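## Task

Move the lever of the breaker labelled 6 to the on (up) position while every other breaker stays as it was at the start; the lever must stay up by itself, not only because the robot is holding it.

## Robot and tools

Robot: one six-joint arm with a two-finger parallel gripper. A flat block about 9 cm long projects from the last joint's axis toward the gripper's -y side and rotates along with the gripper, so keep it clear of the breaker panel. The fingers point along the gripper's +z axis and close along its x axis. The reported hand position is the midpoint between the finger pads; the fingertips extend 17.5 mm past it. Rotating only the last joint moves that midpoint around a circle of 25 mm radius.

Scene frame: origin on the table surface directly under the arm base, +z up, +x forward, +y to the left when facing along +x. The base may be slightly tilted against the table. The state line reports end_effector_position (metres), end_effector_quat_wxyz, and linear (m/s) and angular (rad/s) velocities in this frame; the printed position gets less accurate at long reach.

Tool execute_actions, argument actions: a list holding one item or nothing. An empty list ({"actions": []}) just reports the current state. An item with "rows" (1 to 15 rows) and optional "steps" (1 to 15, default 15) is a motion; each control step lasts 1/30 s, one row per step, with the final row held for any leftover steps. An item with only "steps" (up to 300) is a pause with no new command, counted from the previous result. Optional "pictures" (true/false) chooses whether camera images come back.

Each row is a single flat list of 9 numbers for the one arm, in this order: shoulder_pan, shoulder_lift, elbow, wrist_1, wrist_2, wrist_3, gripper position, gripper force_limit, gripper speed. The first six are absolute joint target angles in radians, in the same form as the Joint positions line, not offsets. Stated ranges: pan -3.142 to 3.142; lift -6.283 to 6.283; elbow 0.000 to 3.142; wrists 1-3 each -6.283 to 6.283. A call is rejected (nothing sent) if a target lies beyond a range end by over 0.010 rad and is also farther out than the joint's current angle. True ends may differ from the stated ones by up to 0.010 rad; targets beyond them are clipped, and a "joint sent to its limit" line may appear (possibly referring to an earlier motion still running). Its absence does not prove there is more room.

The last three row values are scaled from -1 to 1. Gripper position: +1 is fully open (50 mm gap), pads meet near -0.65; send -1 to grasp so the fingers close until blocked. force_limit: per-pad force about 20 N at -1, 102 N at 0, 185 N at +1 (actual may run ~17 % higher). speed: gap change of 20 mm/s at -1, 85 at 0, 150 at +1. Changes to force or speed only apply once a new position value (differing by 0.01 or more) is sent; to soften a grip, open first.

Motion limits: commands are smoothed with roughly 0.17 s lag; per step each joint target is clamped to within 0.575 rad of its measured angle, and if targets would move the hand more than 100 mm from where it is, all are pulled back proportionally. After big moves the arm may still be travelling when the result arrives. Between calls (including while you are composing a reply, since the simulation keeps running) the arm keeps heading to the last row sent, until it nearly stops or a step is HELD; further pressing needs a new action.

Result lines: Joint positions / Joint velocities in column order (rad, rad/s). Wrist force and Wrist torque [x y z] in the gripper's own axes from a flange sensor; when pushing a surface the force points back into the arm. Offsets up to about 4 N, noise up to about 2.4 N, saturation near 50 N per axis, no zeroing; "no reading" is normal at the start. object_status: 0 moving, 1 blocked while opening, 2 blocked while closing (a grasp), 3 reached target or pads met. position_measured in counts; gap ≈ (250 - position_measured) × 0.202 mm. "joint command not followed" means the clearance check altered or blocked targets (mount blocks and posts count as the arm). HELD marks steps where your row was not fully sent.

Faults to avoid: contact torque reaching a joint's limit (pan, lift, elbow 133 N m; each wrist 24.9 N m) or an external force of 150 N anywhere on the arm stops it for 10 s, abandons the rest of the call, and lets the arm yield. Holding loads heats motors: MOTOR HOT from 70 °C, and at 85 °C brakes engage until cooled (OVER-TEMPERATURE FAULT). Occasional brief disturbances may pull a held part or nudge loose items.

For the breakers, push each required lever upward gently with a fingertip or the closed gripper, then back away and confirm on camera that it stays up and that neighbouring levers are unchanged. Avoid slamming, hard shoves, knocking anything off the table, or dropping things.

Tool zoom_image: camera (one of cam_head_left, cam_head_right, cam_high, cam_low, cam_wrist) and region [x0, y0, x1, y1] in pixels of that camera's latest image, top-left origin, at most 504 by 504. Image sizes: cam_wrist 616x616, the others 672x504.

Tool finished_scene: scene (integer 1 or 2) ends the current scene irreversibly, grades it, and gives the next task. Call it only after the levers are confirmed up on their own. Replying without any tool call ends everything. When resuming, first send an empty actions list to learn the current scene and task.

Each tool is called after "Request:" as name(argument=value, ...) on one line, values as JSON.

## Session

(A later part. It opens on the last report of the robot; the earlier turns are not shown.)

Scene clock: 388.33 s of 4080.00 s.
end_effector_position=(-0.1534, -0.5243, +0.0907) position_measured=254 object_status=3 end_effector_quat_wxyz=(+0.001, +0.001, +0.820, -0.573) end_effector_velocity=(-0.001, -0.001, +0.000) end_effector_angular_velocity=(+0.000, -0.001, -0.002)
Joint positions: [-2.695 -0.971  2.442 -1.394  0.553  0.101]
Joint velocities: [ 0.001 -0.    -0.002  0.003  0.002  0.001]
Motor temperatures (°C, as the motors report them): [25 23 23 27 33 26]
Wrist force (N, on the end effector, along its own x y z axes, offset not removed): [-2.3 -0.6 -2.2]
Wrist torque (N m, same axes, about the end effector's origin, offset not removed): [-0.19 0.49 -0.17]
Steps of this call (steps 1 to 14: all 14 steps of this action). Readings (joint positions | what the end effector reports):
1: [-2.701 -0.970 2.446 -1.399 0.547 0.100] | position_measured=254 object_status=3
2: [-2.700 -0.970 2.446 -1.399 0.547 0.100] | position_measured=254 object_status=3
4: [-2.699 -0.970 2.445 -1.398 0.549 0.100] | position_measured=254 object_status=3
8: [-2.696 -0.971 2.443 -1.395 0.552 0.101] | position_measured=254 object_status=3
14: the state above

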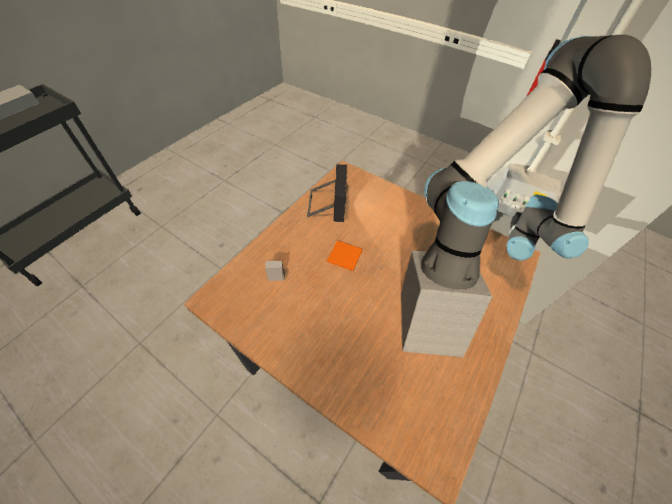

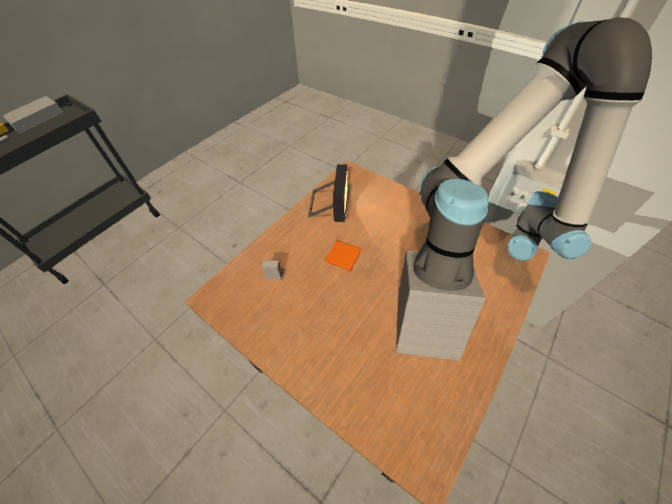

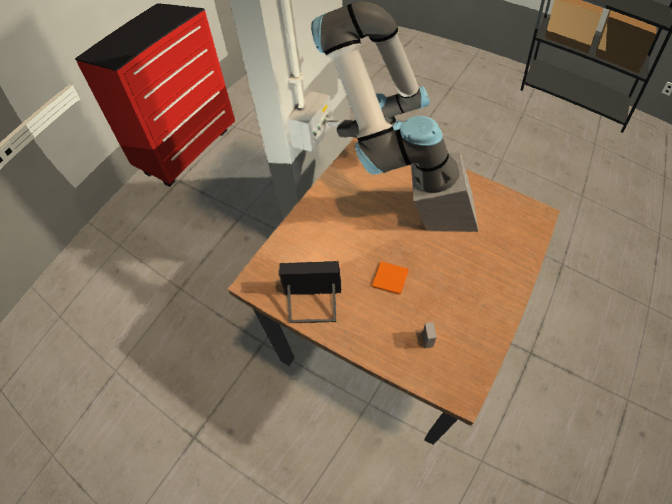

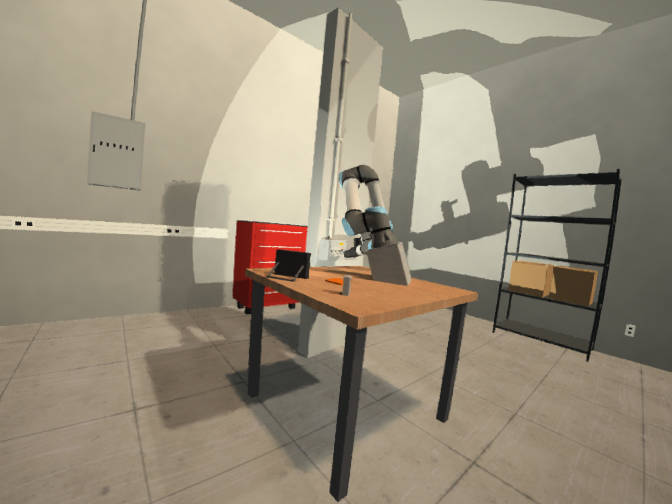

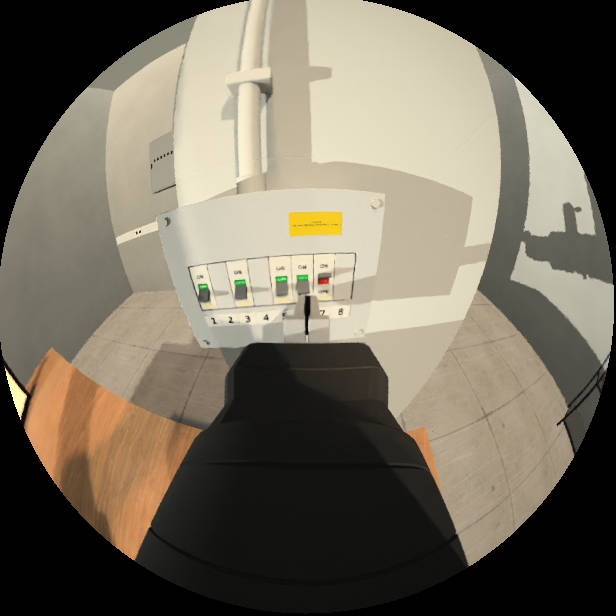

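Request:
execute_actions(actions=[{"rows":[[-2.6920,-0.9723,2.4396,-1.3911,0.5557,0.1016,-1,0,0],[-2.6920,-0.9723,2.4396,-1.3911,0.5557,0.1016,-1,0,0],[-2.6920,-0.9723,2.4396,-1.3911,0.5557,0.1016,-1,0,0],[-2.6891,-0.9731,2.4374,-1.3884,0.5586,0.1021,-1,0,0]],"steps":14}], pictures=true)

Request:
zoom_image(camera="cam_wrist", region=[250, 240, 370, 330])

Request:
zoom_image(camera="cam_high", region=[300, 95, 360, 140])

Scene clock: 397.00 s of 4080.00 s.
end_effector_position=(-0.1534, -0.5263, +0.0907) position_measured=254 object_status=3 end_effector_quat_wxyz=(+0.001, +0.001, +0.820, -0.573) end_effector_velocity=(-0.000, +0.000, -0.000) end_effector_angular_velocity=(+0.001, -0.001, -0.001)
Joint positions: [-2.689 -0.973  2.438 -1.389  0.558  0.102]
Joint velocities: [ 0.    -0.     0.     0.002  0.001  0.   ]
Motor temperatures (°C, as the motors report them): [25 23 23 27 33 26]
Wrist force (N, on the end effector, along its own x y z axes, offset not removed): [-0.3 0.6 -0.4]
Wrist torque (N m, same axes, about the end effector's origin, offset not removed): [0.02 0.14 -0.27]
Steps of this call (steps 1 to 15: the robot went on to your last target; steps 16 to 90: nothing new was sent; then 5.20 s passed at rest; steps 91 to 104: all 14 steps of this action). Readings (joint positions | what the end effector reports):
91: [-2.695 -0.972 2.442 -1.394 0.553 0.101] | position_measured=254 object_status=3
92: [-2.694 -0.972 2.441 -1.393 0.553 0.101] | position_measured=254 object_status=3
94: [-2.693 -0.972 2.441 -1.392 0.554 0.101] | position_measured=254 object_status=3
98: [-2.690 -0.973 2.438 -1.389 0.557 0.102] | position_measured=254 object_status=3
104: the state above

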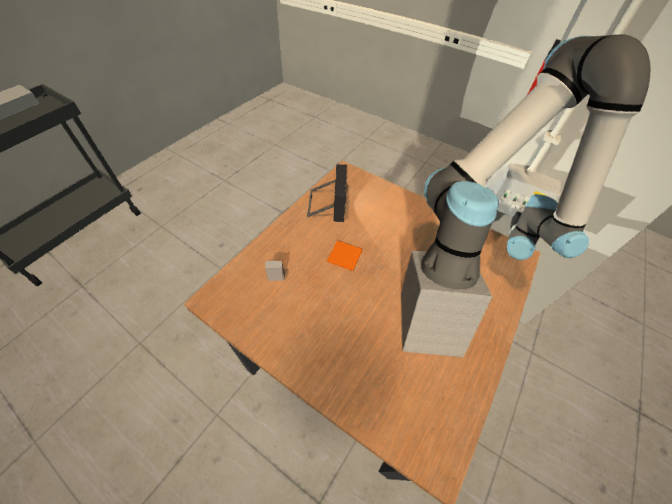

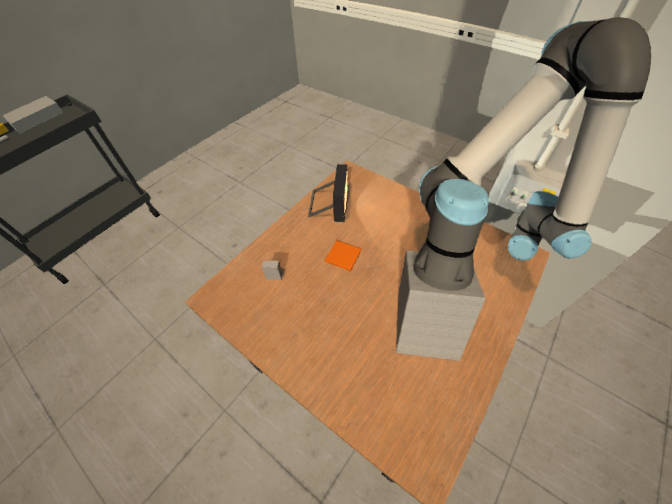

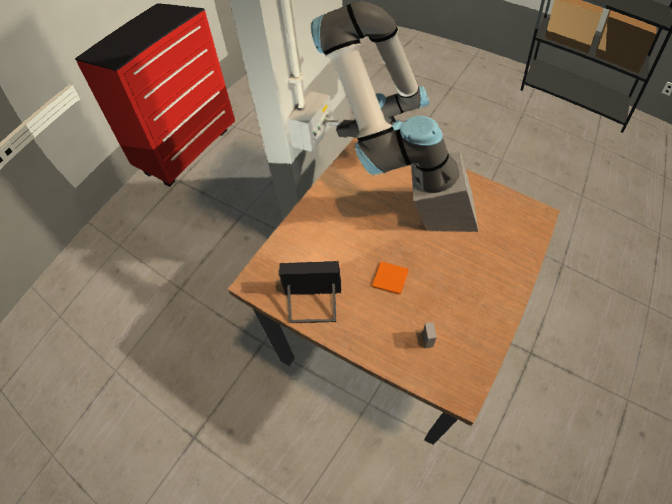

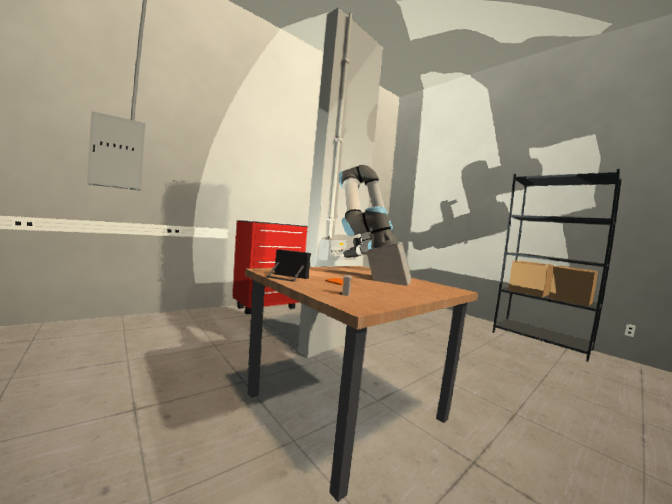

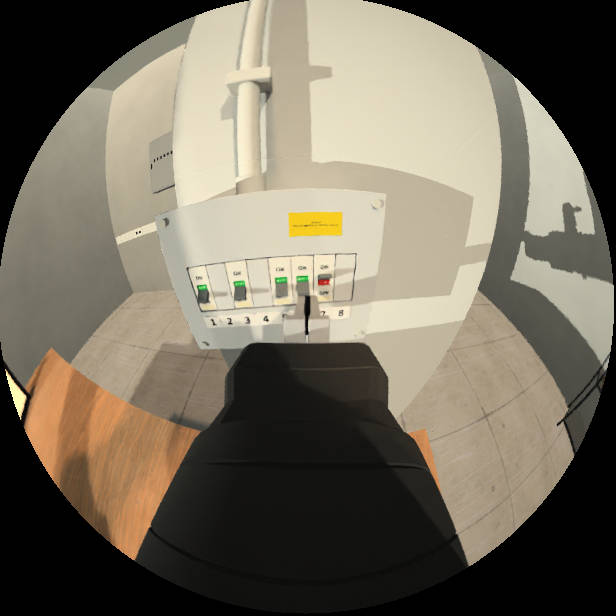

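Region (250, 240, 370, 330) of cam_wrist's 616x616 image, scaled by 4.200, with more detail than that image has; it fills the top 378 rows of this view, and the rest is white.

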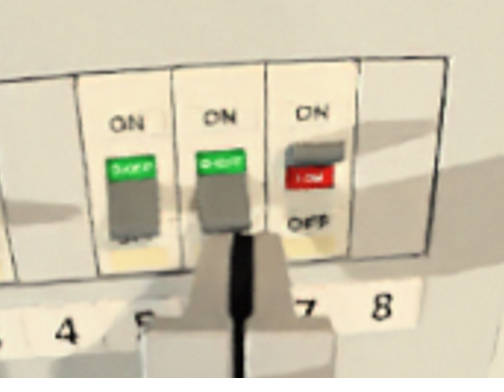

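Region (300, 95, 360, 140) of cam_high's 672x504 image, scaled by 8.400, with more detail than that image has; it fills the top 378 rows of this view, and the rest is white.

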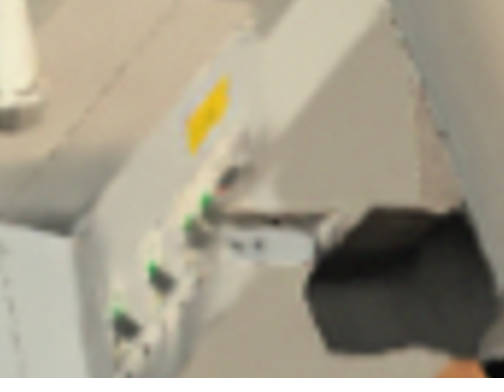

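Request:
execute_actions(actions=[{"rows":[[-2.6863,-0.9739,2.4352,-1.3858,0.5614,0.1026,-1,0,0],[-2.6863,-0.9739,2.4352,-1.3858,0.5614,0.1026,-1,0,0],[-2.6863,-0.9739,2.4352,-1.3858,0.5614,0.1026,-1,0,0],[-2.6835,-0.9746,2.4329,-1.3831,0.5642,0.1031,-1,0,0]],"steps":14}], pictures=true)

Request:
zoom_image(camera="cam_wrist", region=[250, 240, 370, 330])

Scene clock: 406.60 s of 4080.00 s.
end_effector_position=(-0.1535, -0.5283, +0.0907) position_measured=254 object_status=3 end_effector_quat_wxyz=(+0.001, +0.001, +0.820, -0.573) end_effector_velocity=(+0.000, -0.001, +0.000) end_effector_angular_velocity=(-0.000, +0.002, +0.001)
Joint positions: [-2.684 -0.975  2.433 -1.383  0.564  0.103]
Joint velocities: [ 0.002 -0.001 -0.001  0.001  0.002 -0.002]
Motor temperatures (°C, as the motors report them): [25 23 23 27 33 26]
Wrist force (N, on the end effector, along its own x y z axes, offset not removed): [-0.4 11.3 -4.3]
Wrist torque (N m, same axes, about the end effector's origin, offset not removed): [-0.06 0.18 -0.34]
Steps of this call (steps 1 to 15: the robot went on to your last target; steps 16 to 90: nothing new was sent; then 6.13 s passed at rest; steps 91 to 104: all 14 steps of this action). Readings (joint positions | what the end effector reports):
91: [-2.689 -0.973 2.437 -1.388 0.559 0.102] | position_measured=254 object_status=3
92: [-2.689 -0.973 2.437 -1.388 0.559 0.102] | position_measured=254 object_status=3
94: [-2.687 -0.974 2.436 -1.387 0.560 0.102] | position_measured=254 object_status=3
98: [-2.685 -0.974 2.434 -1.384 0.563 0.103] | position_measured=254 object_status=3
104: the state above

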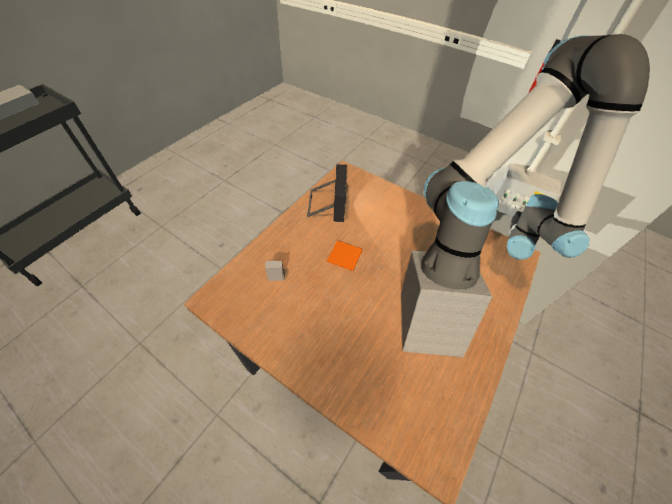

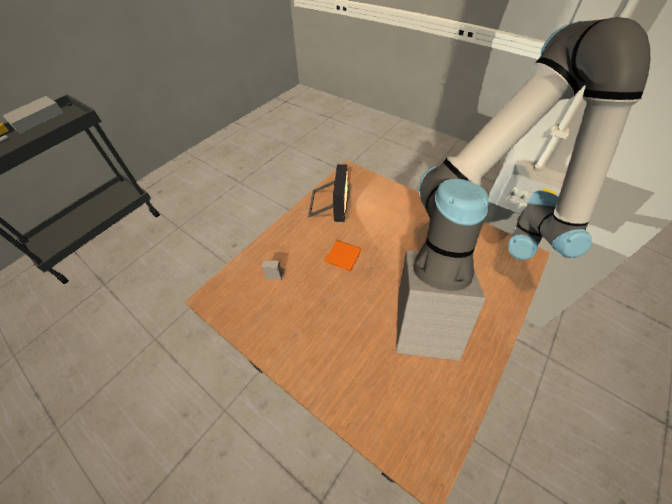

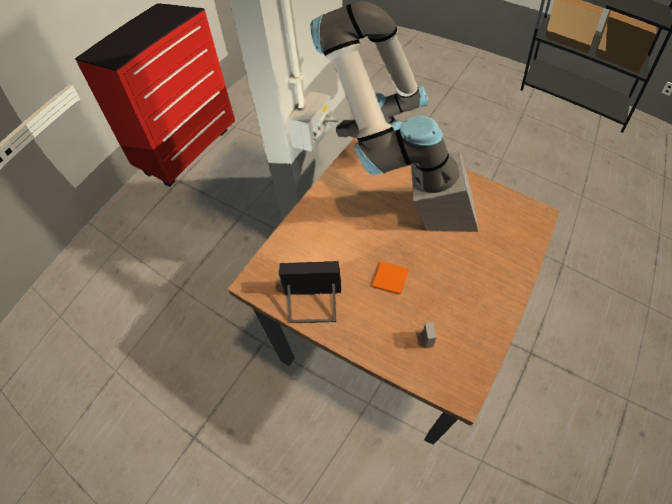

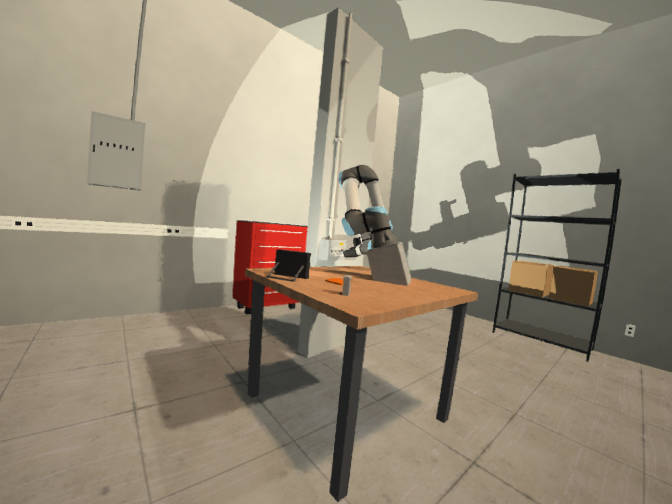

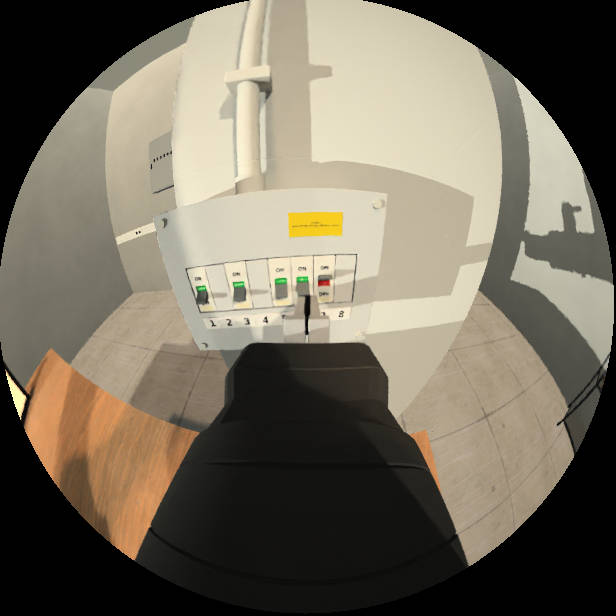

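Region (250, 240, 370, 330) of cam_wrist's 616x616 image, scaled by 4.200, with more detail than that image has; it fills the top 378 rows of this view, and the rest is white.

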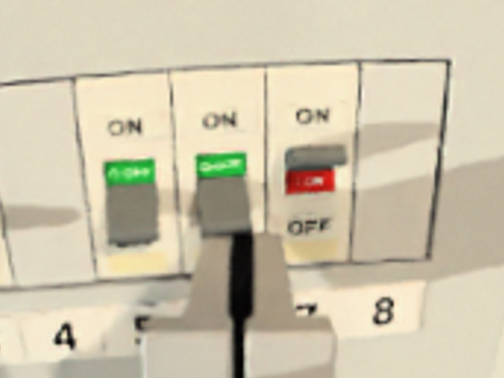

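Request:
execute_actions(actions=[{"rows":[[-2.6795,-0.9636,2.4306,-1.3924,0.5682,0.1038,-1,0,0],[-2.6795,-0.9636,2.4306,-1.3924,0.5682,0.1038,-1,0,0],[-2.6795,-0.9636,2.4306,-1.3924,0.5682,0.1038,-1,0,0],[-2.6795,-0.9636,2.4306,-1.3924,0.5682,0.1038,-1,0,0],[-2.6795,-0.9636,2.4306,-1.3924,0.5682,0.1038,-1,0,0],[-2.6795,-0.9636,2.4306,-1.3924,0.5682,0.1038,-1,0,0],[-2.6753,-0.9647,2.4272,-1.3884,0.5724,0.1045,-1,0,0],[-2.6753,-0.9647,2.4272,-1.3884,0.5724,0.1045,-1,0,0],[-2.6711,-0.9657,2.4238,-1.3845,0.5766,0.1052,-1,0,0]],"steps":15}], pictures=true)

Request:
zoom_image(camera="cam_wrist", region=[250, 240, 370, 330])

Scene clock: 429.40 s of 4080.00 s.
end_effector_position=(-0.1534, -0.5310, +0.0874) position_measured=254 object_status=3 end_effector_quat_wxyz=(+0.001, +0.001, +0.820, -0.573) end_effector_velocity=(-0.000, -0.003, -0.000) end_effector_angular_velocity=(+0.000, -0.001, -0.002)
Joint positions: [-2.672 -0.965  2.425 -1.385  0.576  0.105]
Joint velocities: [ 0.009 -0.002 -0.008  0.009  0.01   0.002]
Motor temperatures (°C, as the motors report them): [25 23 23 27 33 26]
Wrist force (N, on the end effector, along its own x y z axes, offset not removed): [-0.8 0.1 -0.9]
Wrist torque (N m, same axes, about the end effector's origin, offset not removed): [0.03 0.10 -0.20]
Steps of this call (steps 1 to 15: the robot went on to your last target; steps 16 to 90: nothing new was sent; then 19.30 s passed at rest; steps 91 to 105: all 15 steps of this action). Readings (joint positions | what the end effector reports):
91: [-2.683 -0.975 2.433 -1.383 0.564 0.103] | position_measured=254 object_status=3
92: [-2.683 -0.973 2.432 -1.384 0.565 0.103] | position_measured=254 object_status=3
94: [-2.681 -0.969 2.432 -1.388 0.566 0.104] | position_measured=254 object_status=3
98: [-2.679 -0.965 2.430 -1.391 0.569 0.104] | position_measured=254 object_status=3
105: the state above

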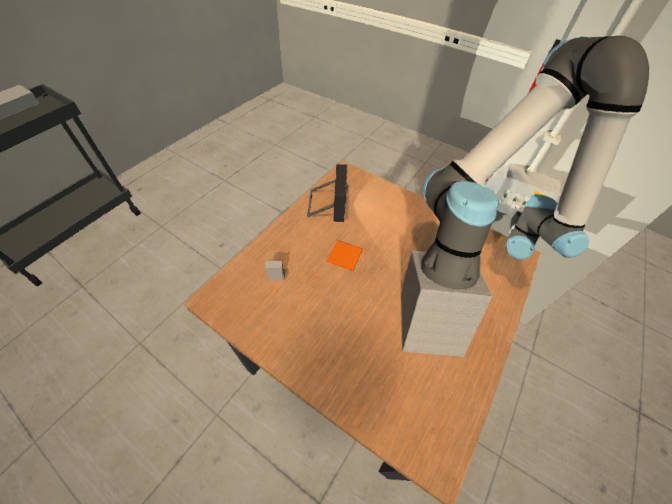

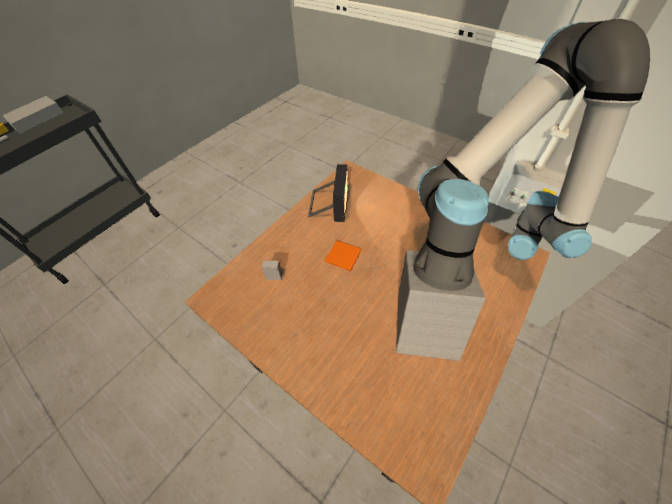

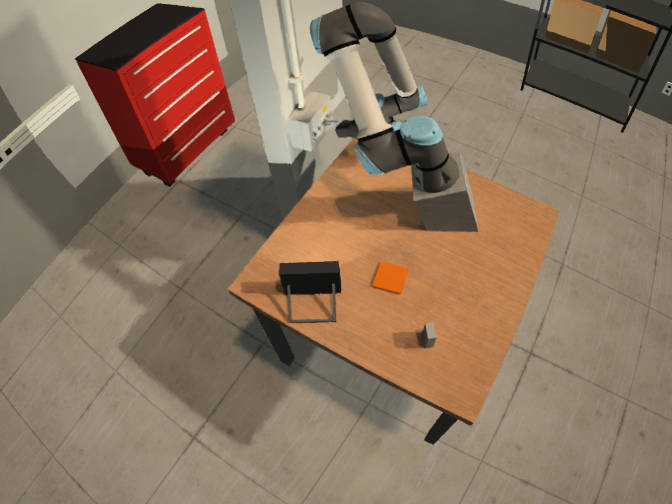

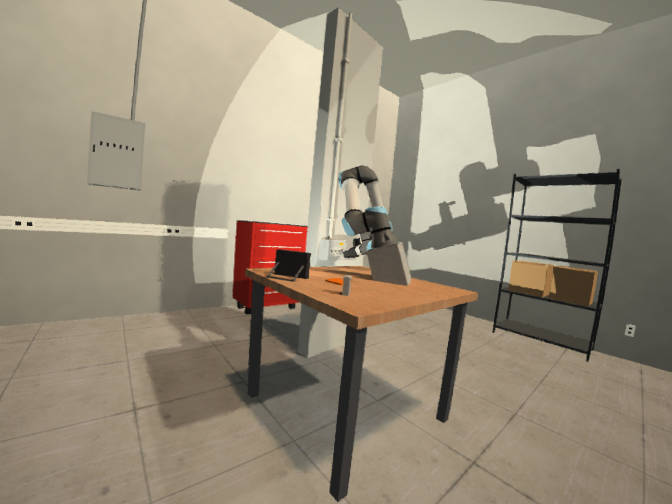

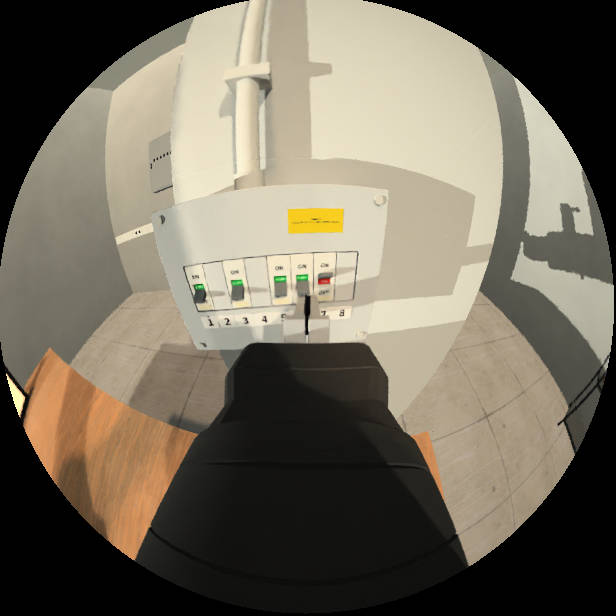

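Region (250, 240, 370, 330) of cam_wrist's 616x616 image, scaled by 4.200, with more detail than that image has; it fills the top 378 rows of this view, and the rest is white.

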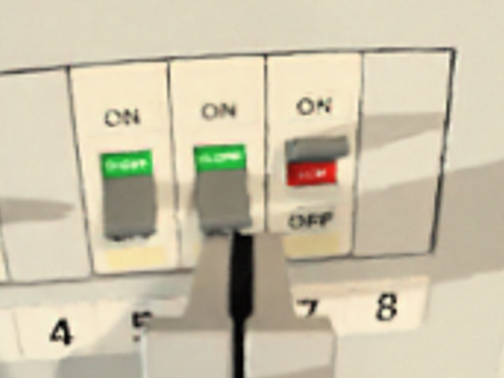

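Request:
execute_actions(actions=[{"rows":[[-2.6683,-0.9664,2.4216,-1.3819,0.5794,0.1057,-1,0,0],[-2.6683,-0.9664,2.4216,-1.3819,0.5794,0.1057,-1,0,0],[-2.6683,-0.9664,2.4216,-1.3819,0.5794,0.1057,-1,0,0],[-2.6655,-0.9671,2.4193,-1.3792,0.5822,0.1062,-1,0,0]],"steps":14}], pictures=false)

Request:
execute_actions(actions=[{"rows":[[-2.6627,-0.9678,2.4171,-1.3766,0.5850,0.1067,-1,0,0],[-2.6627,-0.9678,2.4171,-1.3766,0.5850,0.1067,-1,0,0],[-2.6627,-0.9678,2.4171,-1.3766,0.5850,0.1067,-1,0,0],[-2.6613,-0.9682,2.4160,-1.3753,0.5864,0.1069,-1,0,0]],"steps":14}], pictures=true)

Request:
zoom_image(camera="cam_wrist", region=[250, 240, 370, 330])

Scene clock: 440.77 s of 4080.00 s.
end_effector_position=(-0.1534, -0.5333, +0.0874) position_measured=254 object_status=3 end_effector_quat_wxyz=(+0.001, +0.001, +0.820, -0.573) end_effector_velocity=(+0.000, -0.001, -0.000) end_effector_angular_velocity=(-0.000, +0.001, +0.002)
Joint positions: [-2.666 -0.967  2.42  -1.379  0.582  0.106]
Joint velocities: [ 0.002 -0.    -0.001  0.    -0.    -0.   ]
Motor temperatures (°C, as the motors report them): [25 23 23 27 33 26]
Wrist force (N, on the end effector, along its own x y z axes, offset not removed): [0.7 4.5 -35.0]
Wrist torque (N m, same axes, about the end effector's origin, offset not removed): [0.44 -0.12 -0.20]
Steps of this call (steps 1 to 15: the robot went on to your last target; steps 16 to 90: nothing new was sent; then 7.90 s passed at rest; steps 91 to 104: all 14 steps of this action). Readings (joint positions | what the end effector reports):
91: [-2.671 -0.966 2.424 -1.384 0.577 0.105] | position_measured=254 object_status=3
92: [-2.671 -0.966 2.423 -1.384 0.577 0.105] | position_measured=254 object_status=3
94: [-2.669 -0.966 2.423 -1.383 0.578 0.105] | position_measured=254 object_status=3
98: [-2.667 -0.967 2.420 -1.380 0.581 0.106] | position_measured=254 object_status=3
104: the state above

Scene clock: 451.00 s of 4080.00 s.
end_effector_position=(-0.1531, -0.5331, +0.0868) position_measured=254 object_status=3 end_effector_quat_wxyz=(+0.001, +0.003, +0.820, -0.572) end_effector_velocity=(+0.001, +0.000, -0.000) end_effector_angular_velocity=(+0.000, +0.000, +0.002)
Joint positions: [-2.664 -0.968  2.419 -1.374  0.585  0.107]
Joint velocities: [ 0.001 -0.     0.001 -0.001 -0.    -0.001]
Motor temperatures (°C, as the motors report them): [25 23 23 27 33 26]
Wrist force (N, on the end effector, along its own x y z axes, offset not removed): [6.5 5.0 -23.9]
Wrist torque (N m, same axes, about the end effector's origin, offset not removed): [-0.03 0.32 -0.13]
FORCE FAULT: contact force on the arm reached its limit, and the arm stopped for 10 seconds. The contact can be on any part of the arm, not only on its tool. The arm's remaining commands of this call were not run. The arm holds still and accepts commands again. Move the arm away from the contact; if what it grips holds it there, let go first. Pushing or pulling that hard again can fault the arm again.
The stop began at step 7 of this call (marked STOPPED below). From that step on the arm followed nothing that you had sent. 8 steps, steps kept back included, did not run and will not run. Nothing is kept back now, and the robot has no last target.
Steps of this call (steps 1 to 6: the first 6 steps of this action; steps 7 to 307: the stop). Readings (joint positions | what the end effector reports):
1: [-2.666 -0.967 2.419 -1.379 0.582 0.106] | position_measured=254 object_status=3
2: [-2.665 -0.967 2.419 -1.379 0.583 0.106] | position_measured=254 object_status=3
4: [-2.664 -0.967 2.418 -1.377 0.584 0.106] | position_measured=254 object_status=3
7: [-2.664 -0.968 2.418 -1.375 0.585 0.107] | position_measured=254 object_status=3 STOPPED
8: [-2.664 -0.968 2.419 -1.375 0.585 0.107] | position_measured=254 object_status=3
307: the state above

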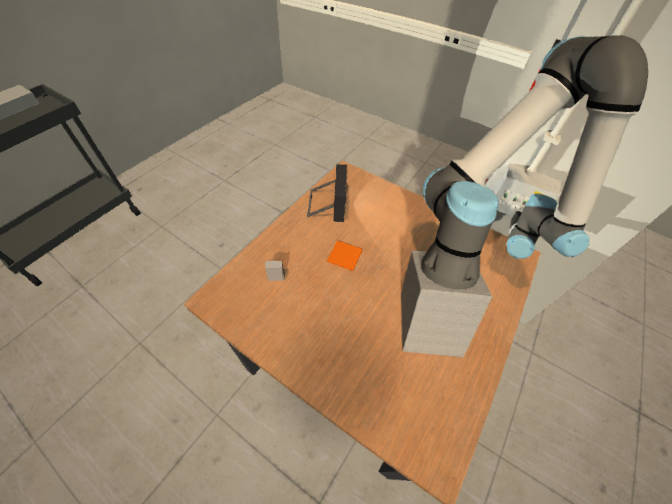

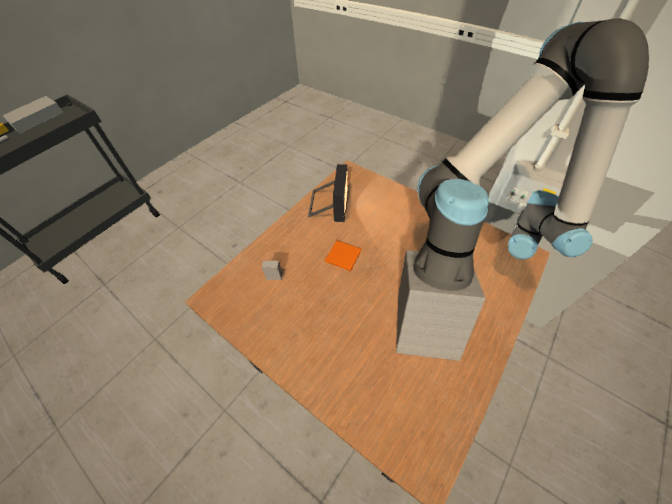

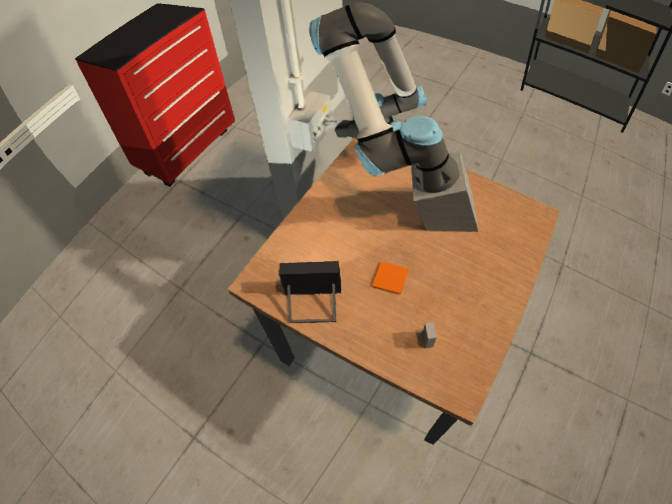

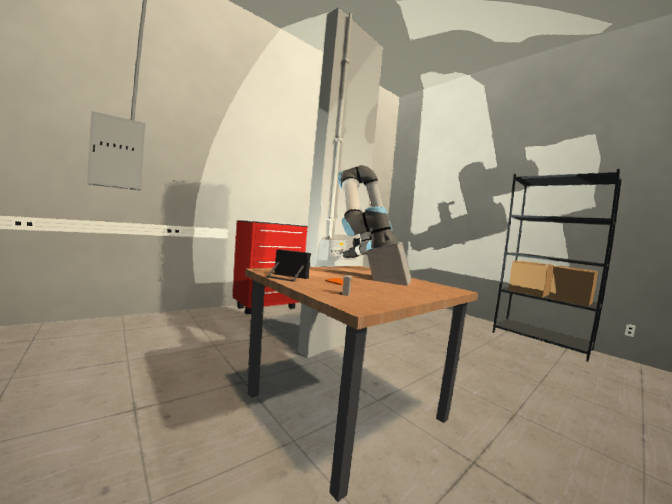

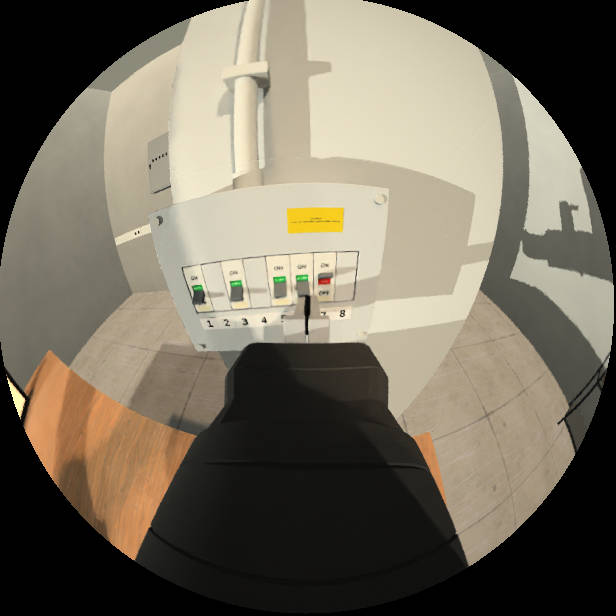

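Region (250, 240, 370, 330) of cam_wrist's 616x616 image, scaled by 4.200, with more detail than that image has; it fills the top 378 rows of this view, and the rest is white.

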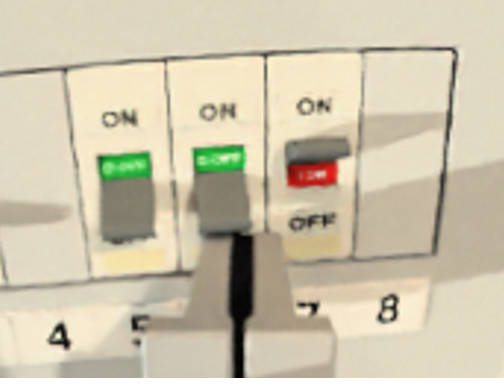

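Request:
execute_actions(actions=[{"rows":[[-2.6725,-0.9654,2.4249,-1.3858,0.5752,0.1050,-1,0,0]],"steps":12}], pictures=false)

Scene clock: 460.47 s of 4080.00 s.
end_effector_position=(-0.1534, -0.5309, +0.0875) position_measured=254 object_status=3 end_effector_quat_wxyz=(+0.001, +0.001, +0.820, -0.573) end_effector_velocity=(-0.001, +0.001, +0.000) end_effector_angular_velocity=(-0.001, +0.000, -0.000)
Joint positions: [-2.672 -0.965  2.425 -1.386  0.575  0.105]
Joint velocities: [-0.003  0.001  0.001 -0.003 -0.003  0.   ]
Motor temperatures (°C, as the motors report them): [25 23 23 27 33 26]
Wrist force (N, on the end effector, along its own x y z axes, offset not removed): [0.7 0.9 0.1]
Wrist torque (N m, same axes, about the end effector's origin, offset not removed): [0.04 -0.02 -0.35]
Steps of this call (steps 1 to 90: nothing new was sent; then 6.07 s passed at rest; steps 91 to 102: all 12 steps of this action). Readings (joint positions | what the end effector reports):
91: [-2.664 -0.968 2.419 -1.374 0.585 0.107] | position_measured=254 object_status=3
92: [-2.665 -0.967 2.420 -1.376 0.583 0.107] | position_measured=254 object_status=3
94: [-2.669 -0.967 2.422 -1.380 0.579 0.106] | position_measured=254 object_status=3
98: [-2.671 -0.966 2.424 -1.385 0.576 0.105] | position_measured=254 object_status=3
102: the state above

Request:
execute_actions(actions=[{"rows":[[-2.6752,-0.9727,2.4264,-1.3796,0.5725,0.1045,-1,0,0],[-2.6752,-0.9727,2.4264,-1.3796,0.5725,0.1045,-1,0,0],[-2.6752,-0.9727,2.4264,-1.3796,0.5725,0.1045,-1,0,0],[-2.6752,-0.9727,2.4264,-1.3796,0.5725,0.1045,-1,0,0],[-2.6779,-0.9800,2.4279,-1.3734,0.5698,0.1040,-1,0,0]],"steps":14}], pictures=false)

Scene clock: 469.40 s of 4080.00 s.
end_effector_position=(-0.1536, -0.5309, +0.0916) position_measured=254 object_status=3 end_effector_quat_wxyz=(+0.001, +0.001, +0.820, -0.573) end_effector_velocity=(-0.002, +0.000, +0.002) end_effector_angular_velocity=(-0.001, +0.002, -0.002)
Joint positions: [-2.678 -0.98   2.428 -1.374  0.57   0.104]
Joint velocities: [-0.005 -0.005  0.001  0.004 -0.002 -0.001]
Motor temperatures (°C, as the motors report them): [25 23 23 27 33 26]
Wrist force (N, on the end effector, along its own x y z axes, offset not removed): [-0.1 6.3 -2.2]
Wrist torque (N m, same axes, about the end effector's origin, offset not removed): [-0.02 0.09 -0.29]
Steps of this call (steps 1 to 15: the robot went on to your last target; steps 16 to 90: nothing new was sent; then 5.47 s passed at rest; steps 91 to 104: all 14 steps of this action). Readings (joint positions | what the end effector reports):
91: [-2.673 -0.965 2.425 -1.386 0.575 0.105] | position_measured=254 object_status=3
92: [-2.673 -0.966 2.425 -1.385 0.575 0.105] | position_measured=254 object_status=3
94: [-2.674 -0.969 2.426 -1.383 0.574 0.105] | position_measured=254 object_status=3
98: [-2.676 -0.976 2.427 -1.377 0.571 0.104] | position_measured=254 object_status=3
104: the state above

Lever engaged. Lifting a further 4 mm.

Request:
execute_actions(actions=[{"rows":[[-2.6803,-0.9873,2.4294,-1.3672,0.5674,0.1035,-1,0,0],[-2.6803,-0.9873,2.4294,-1.3672,0.5674,0.1035,-1,0,0],[-2.6803,-0.9873,2.4294,-1.3672,0.5674,0.1035,-1,0,0],[-2.6803,-0.9873,2.4294,-1.3672,0.5674,0.1035,-1,0,0],[-2.6827,-0.9946,2.4309,-1.3610,0.5650,0.1030,-1,0,0]],"steps":14}], pictures=true)

Request:
zoom_image(camera="cam_wrist", region=[250, 240, 370, 330])

Scene clock: 477.17 s of 4080.00 s.
end_effector_position=(-0.1535, -0.5311, +0.0958) position_measured=254 object_status=3 end_effector_quat_wxyz=(+0.001, +0.001, +0.820, -0.573) end_effector_velocity=(-0.001, +0.001, +0.001) end_effector_angular_velocity=(+0.001, -0.001, -0.003)
Joint positions: [-2.683 -0.994  2.431 -1.361  0.565  0.103]
Joint velocities: [-0.004 -0.005  0.002  0.006 -0.001 -0.   ]
Motor temperatures (°C, as the motors report them): [25 23 23 27 33 26]
Wrist force (N, on the end effector, along its own x y z axes, offset not removed): [0.0 0.8 -2.6]
Wrist torque (N m, same axes, about the end effector's origin, offset not removed): [-0.09 0.17 -0.28]
Steps of this call (steps 1 to 15: the robot went on to your last target; steps 16 to 90: nothing new was sent; then 4.30 s passed at rest; steps 91 to 104: all 14 steps of this action). Readings (joint positions | what the end effector reports):
91: [-2.678 -0.980 2.428 -1.373 0.570 0.104] | position_measured=254 object_status=3
92: [-2.678 -0.981 2.428 -1.372 0.569 0.104] | position_measured=254 object_status=3
94: [-2.679 -0.984 2.429 -1.370 0.568 0.104] | position_measured=254 object_status=3
98: [-2.681 -0.991 2.430 -1.364 0.566 0.103] | position_measured=254 object_status=3
104: the state above

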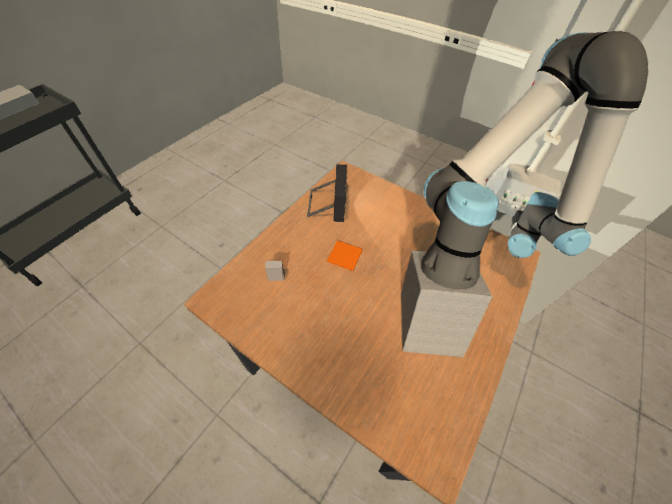

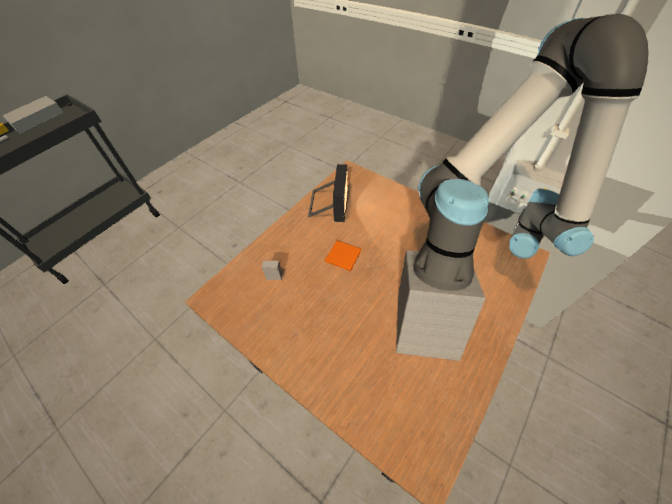

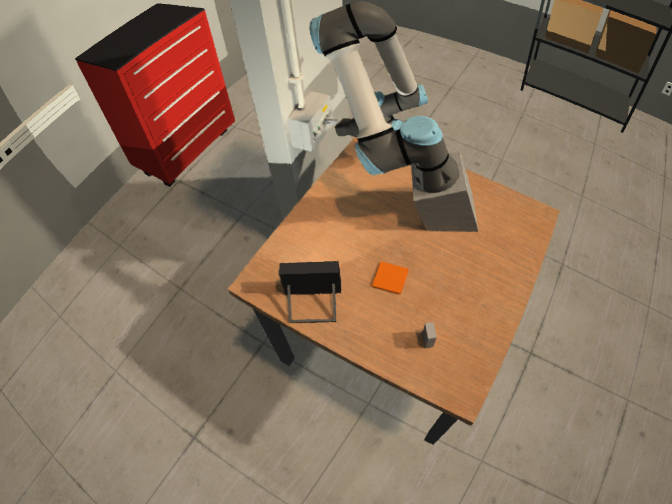

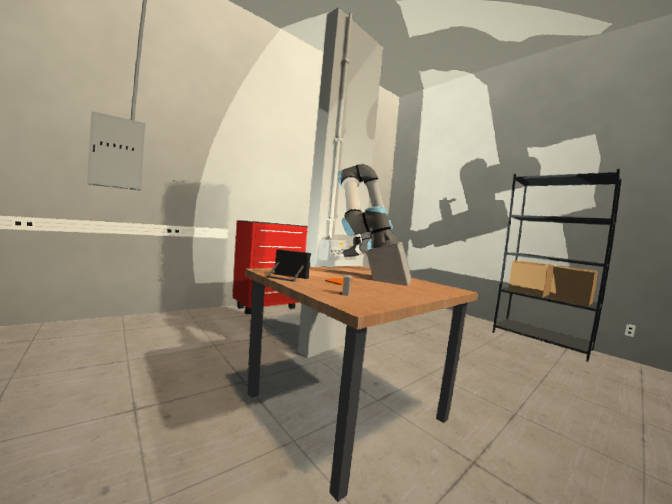

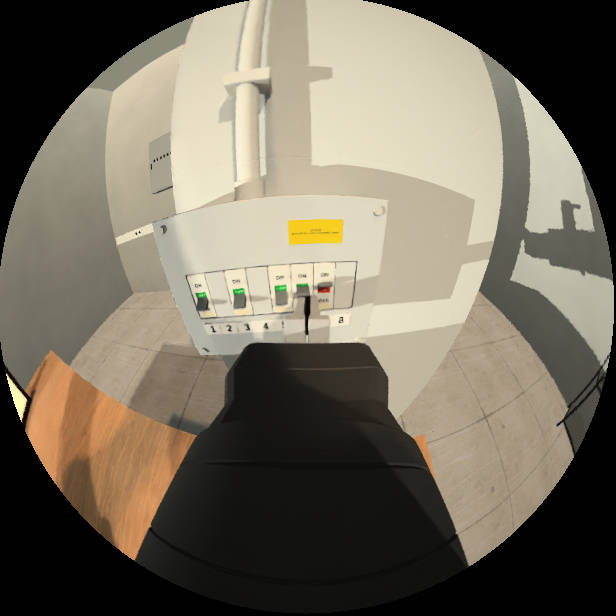

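Region (250, 240, 370, 330) of cam_wrist's 616x616 image, scaled by 4.200, with more detail than that image has; it fills the top 378 rows of this view, and the rest is white.

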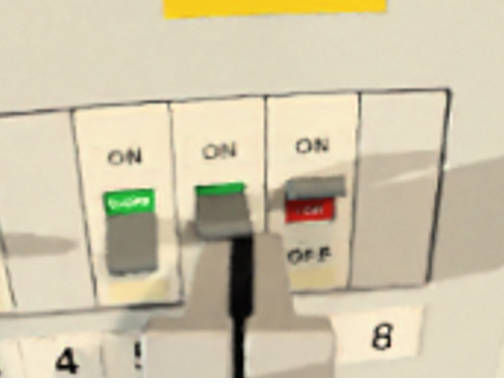

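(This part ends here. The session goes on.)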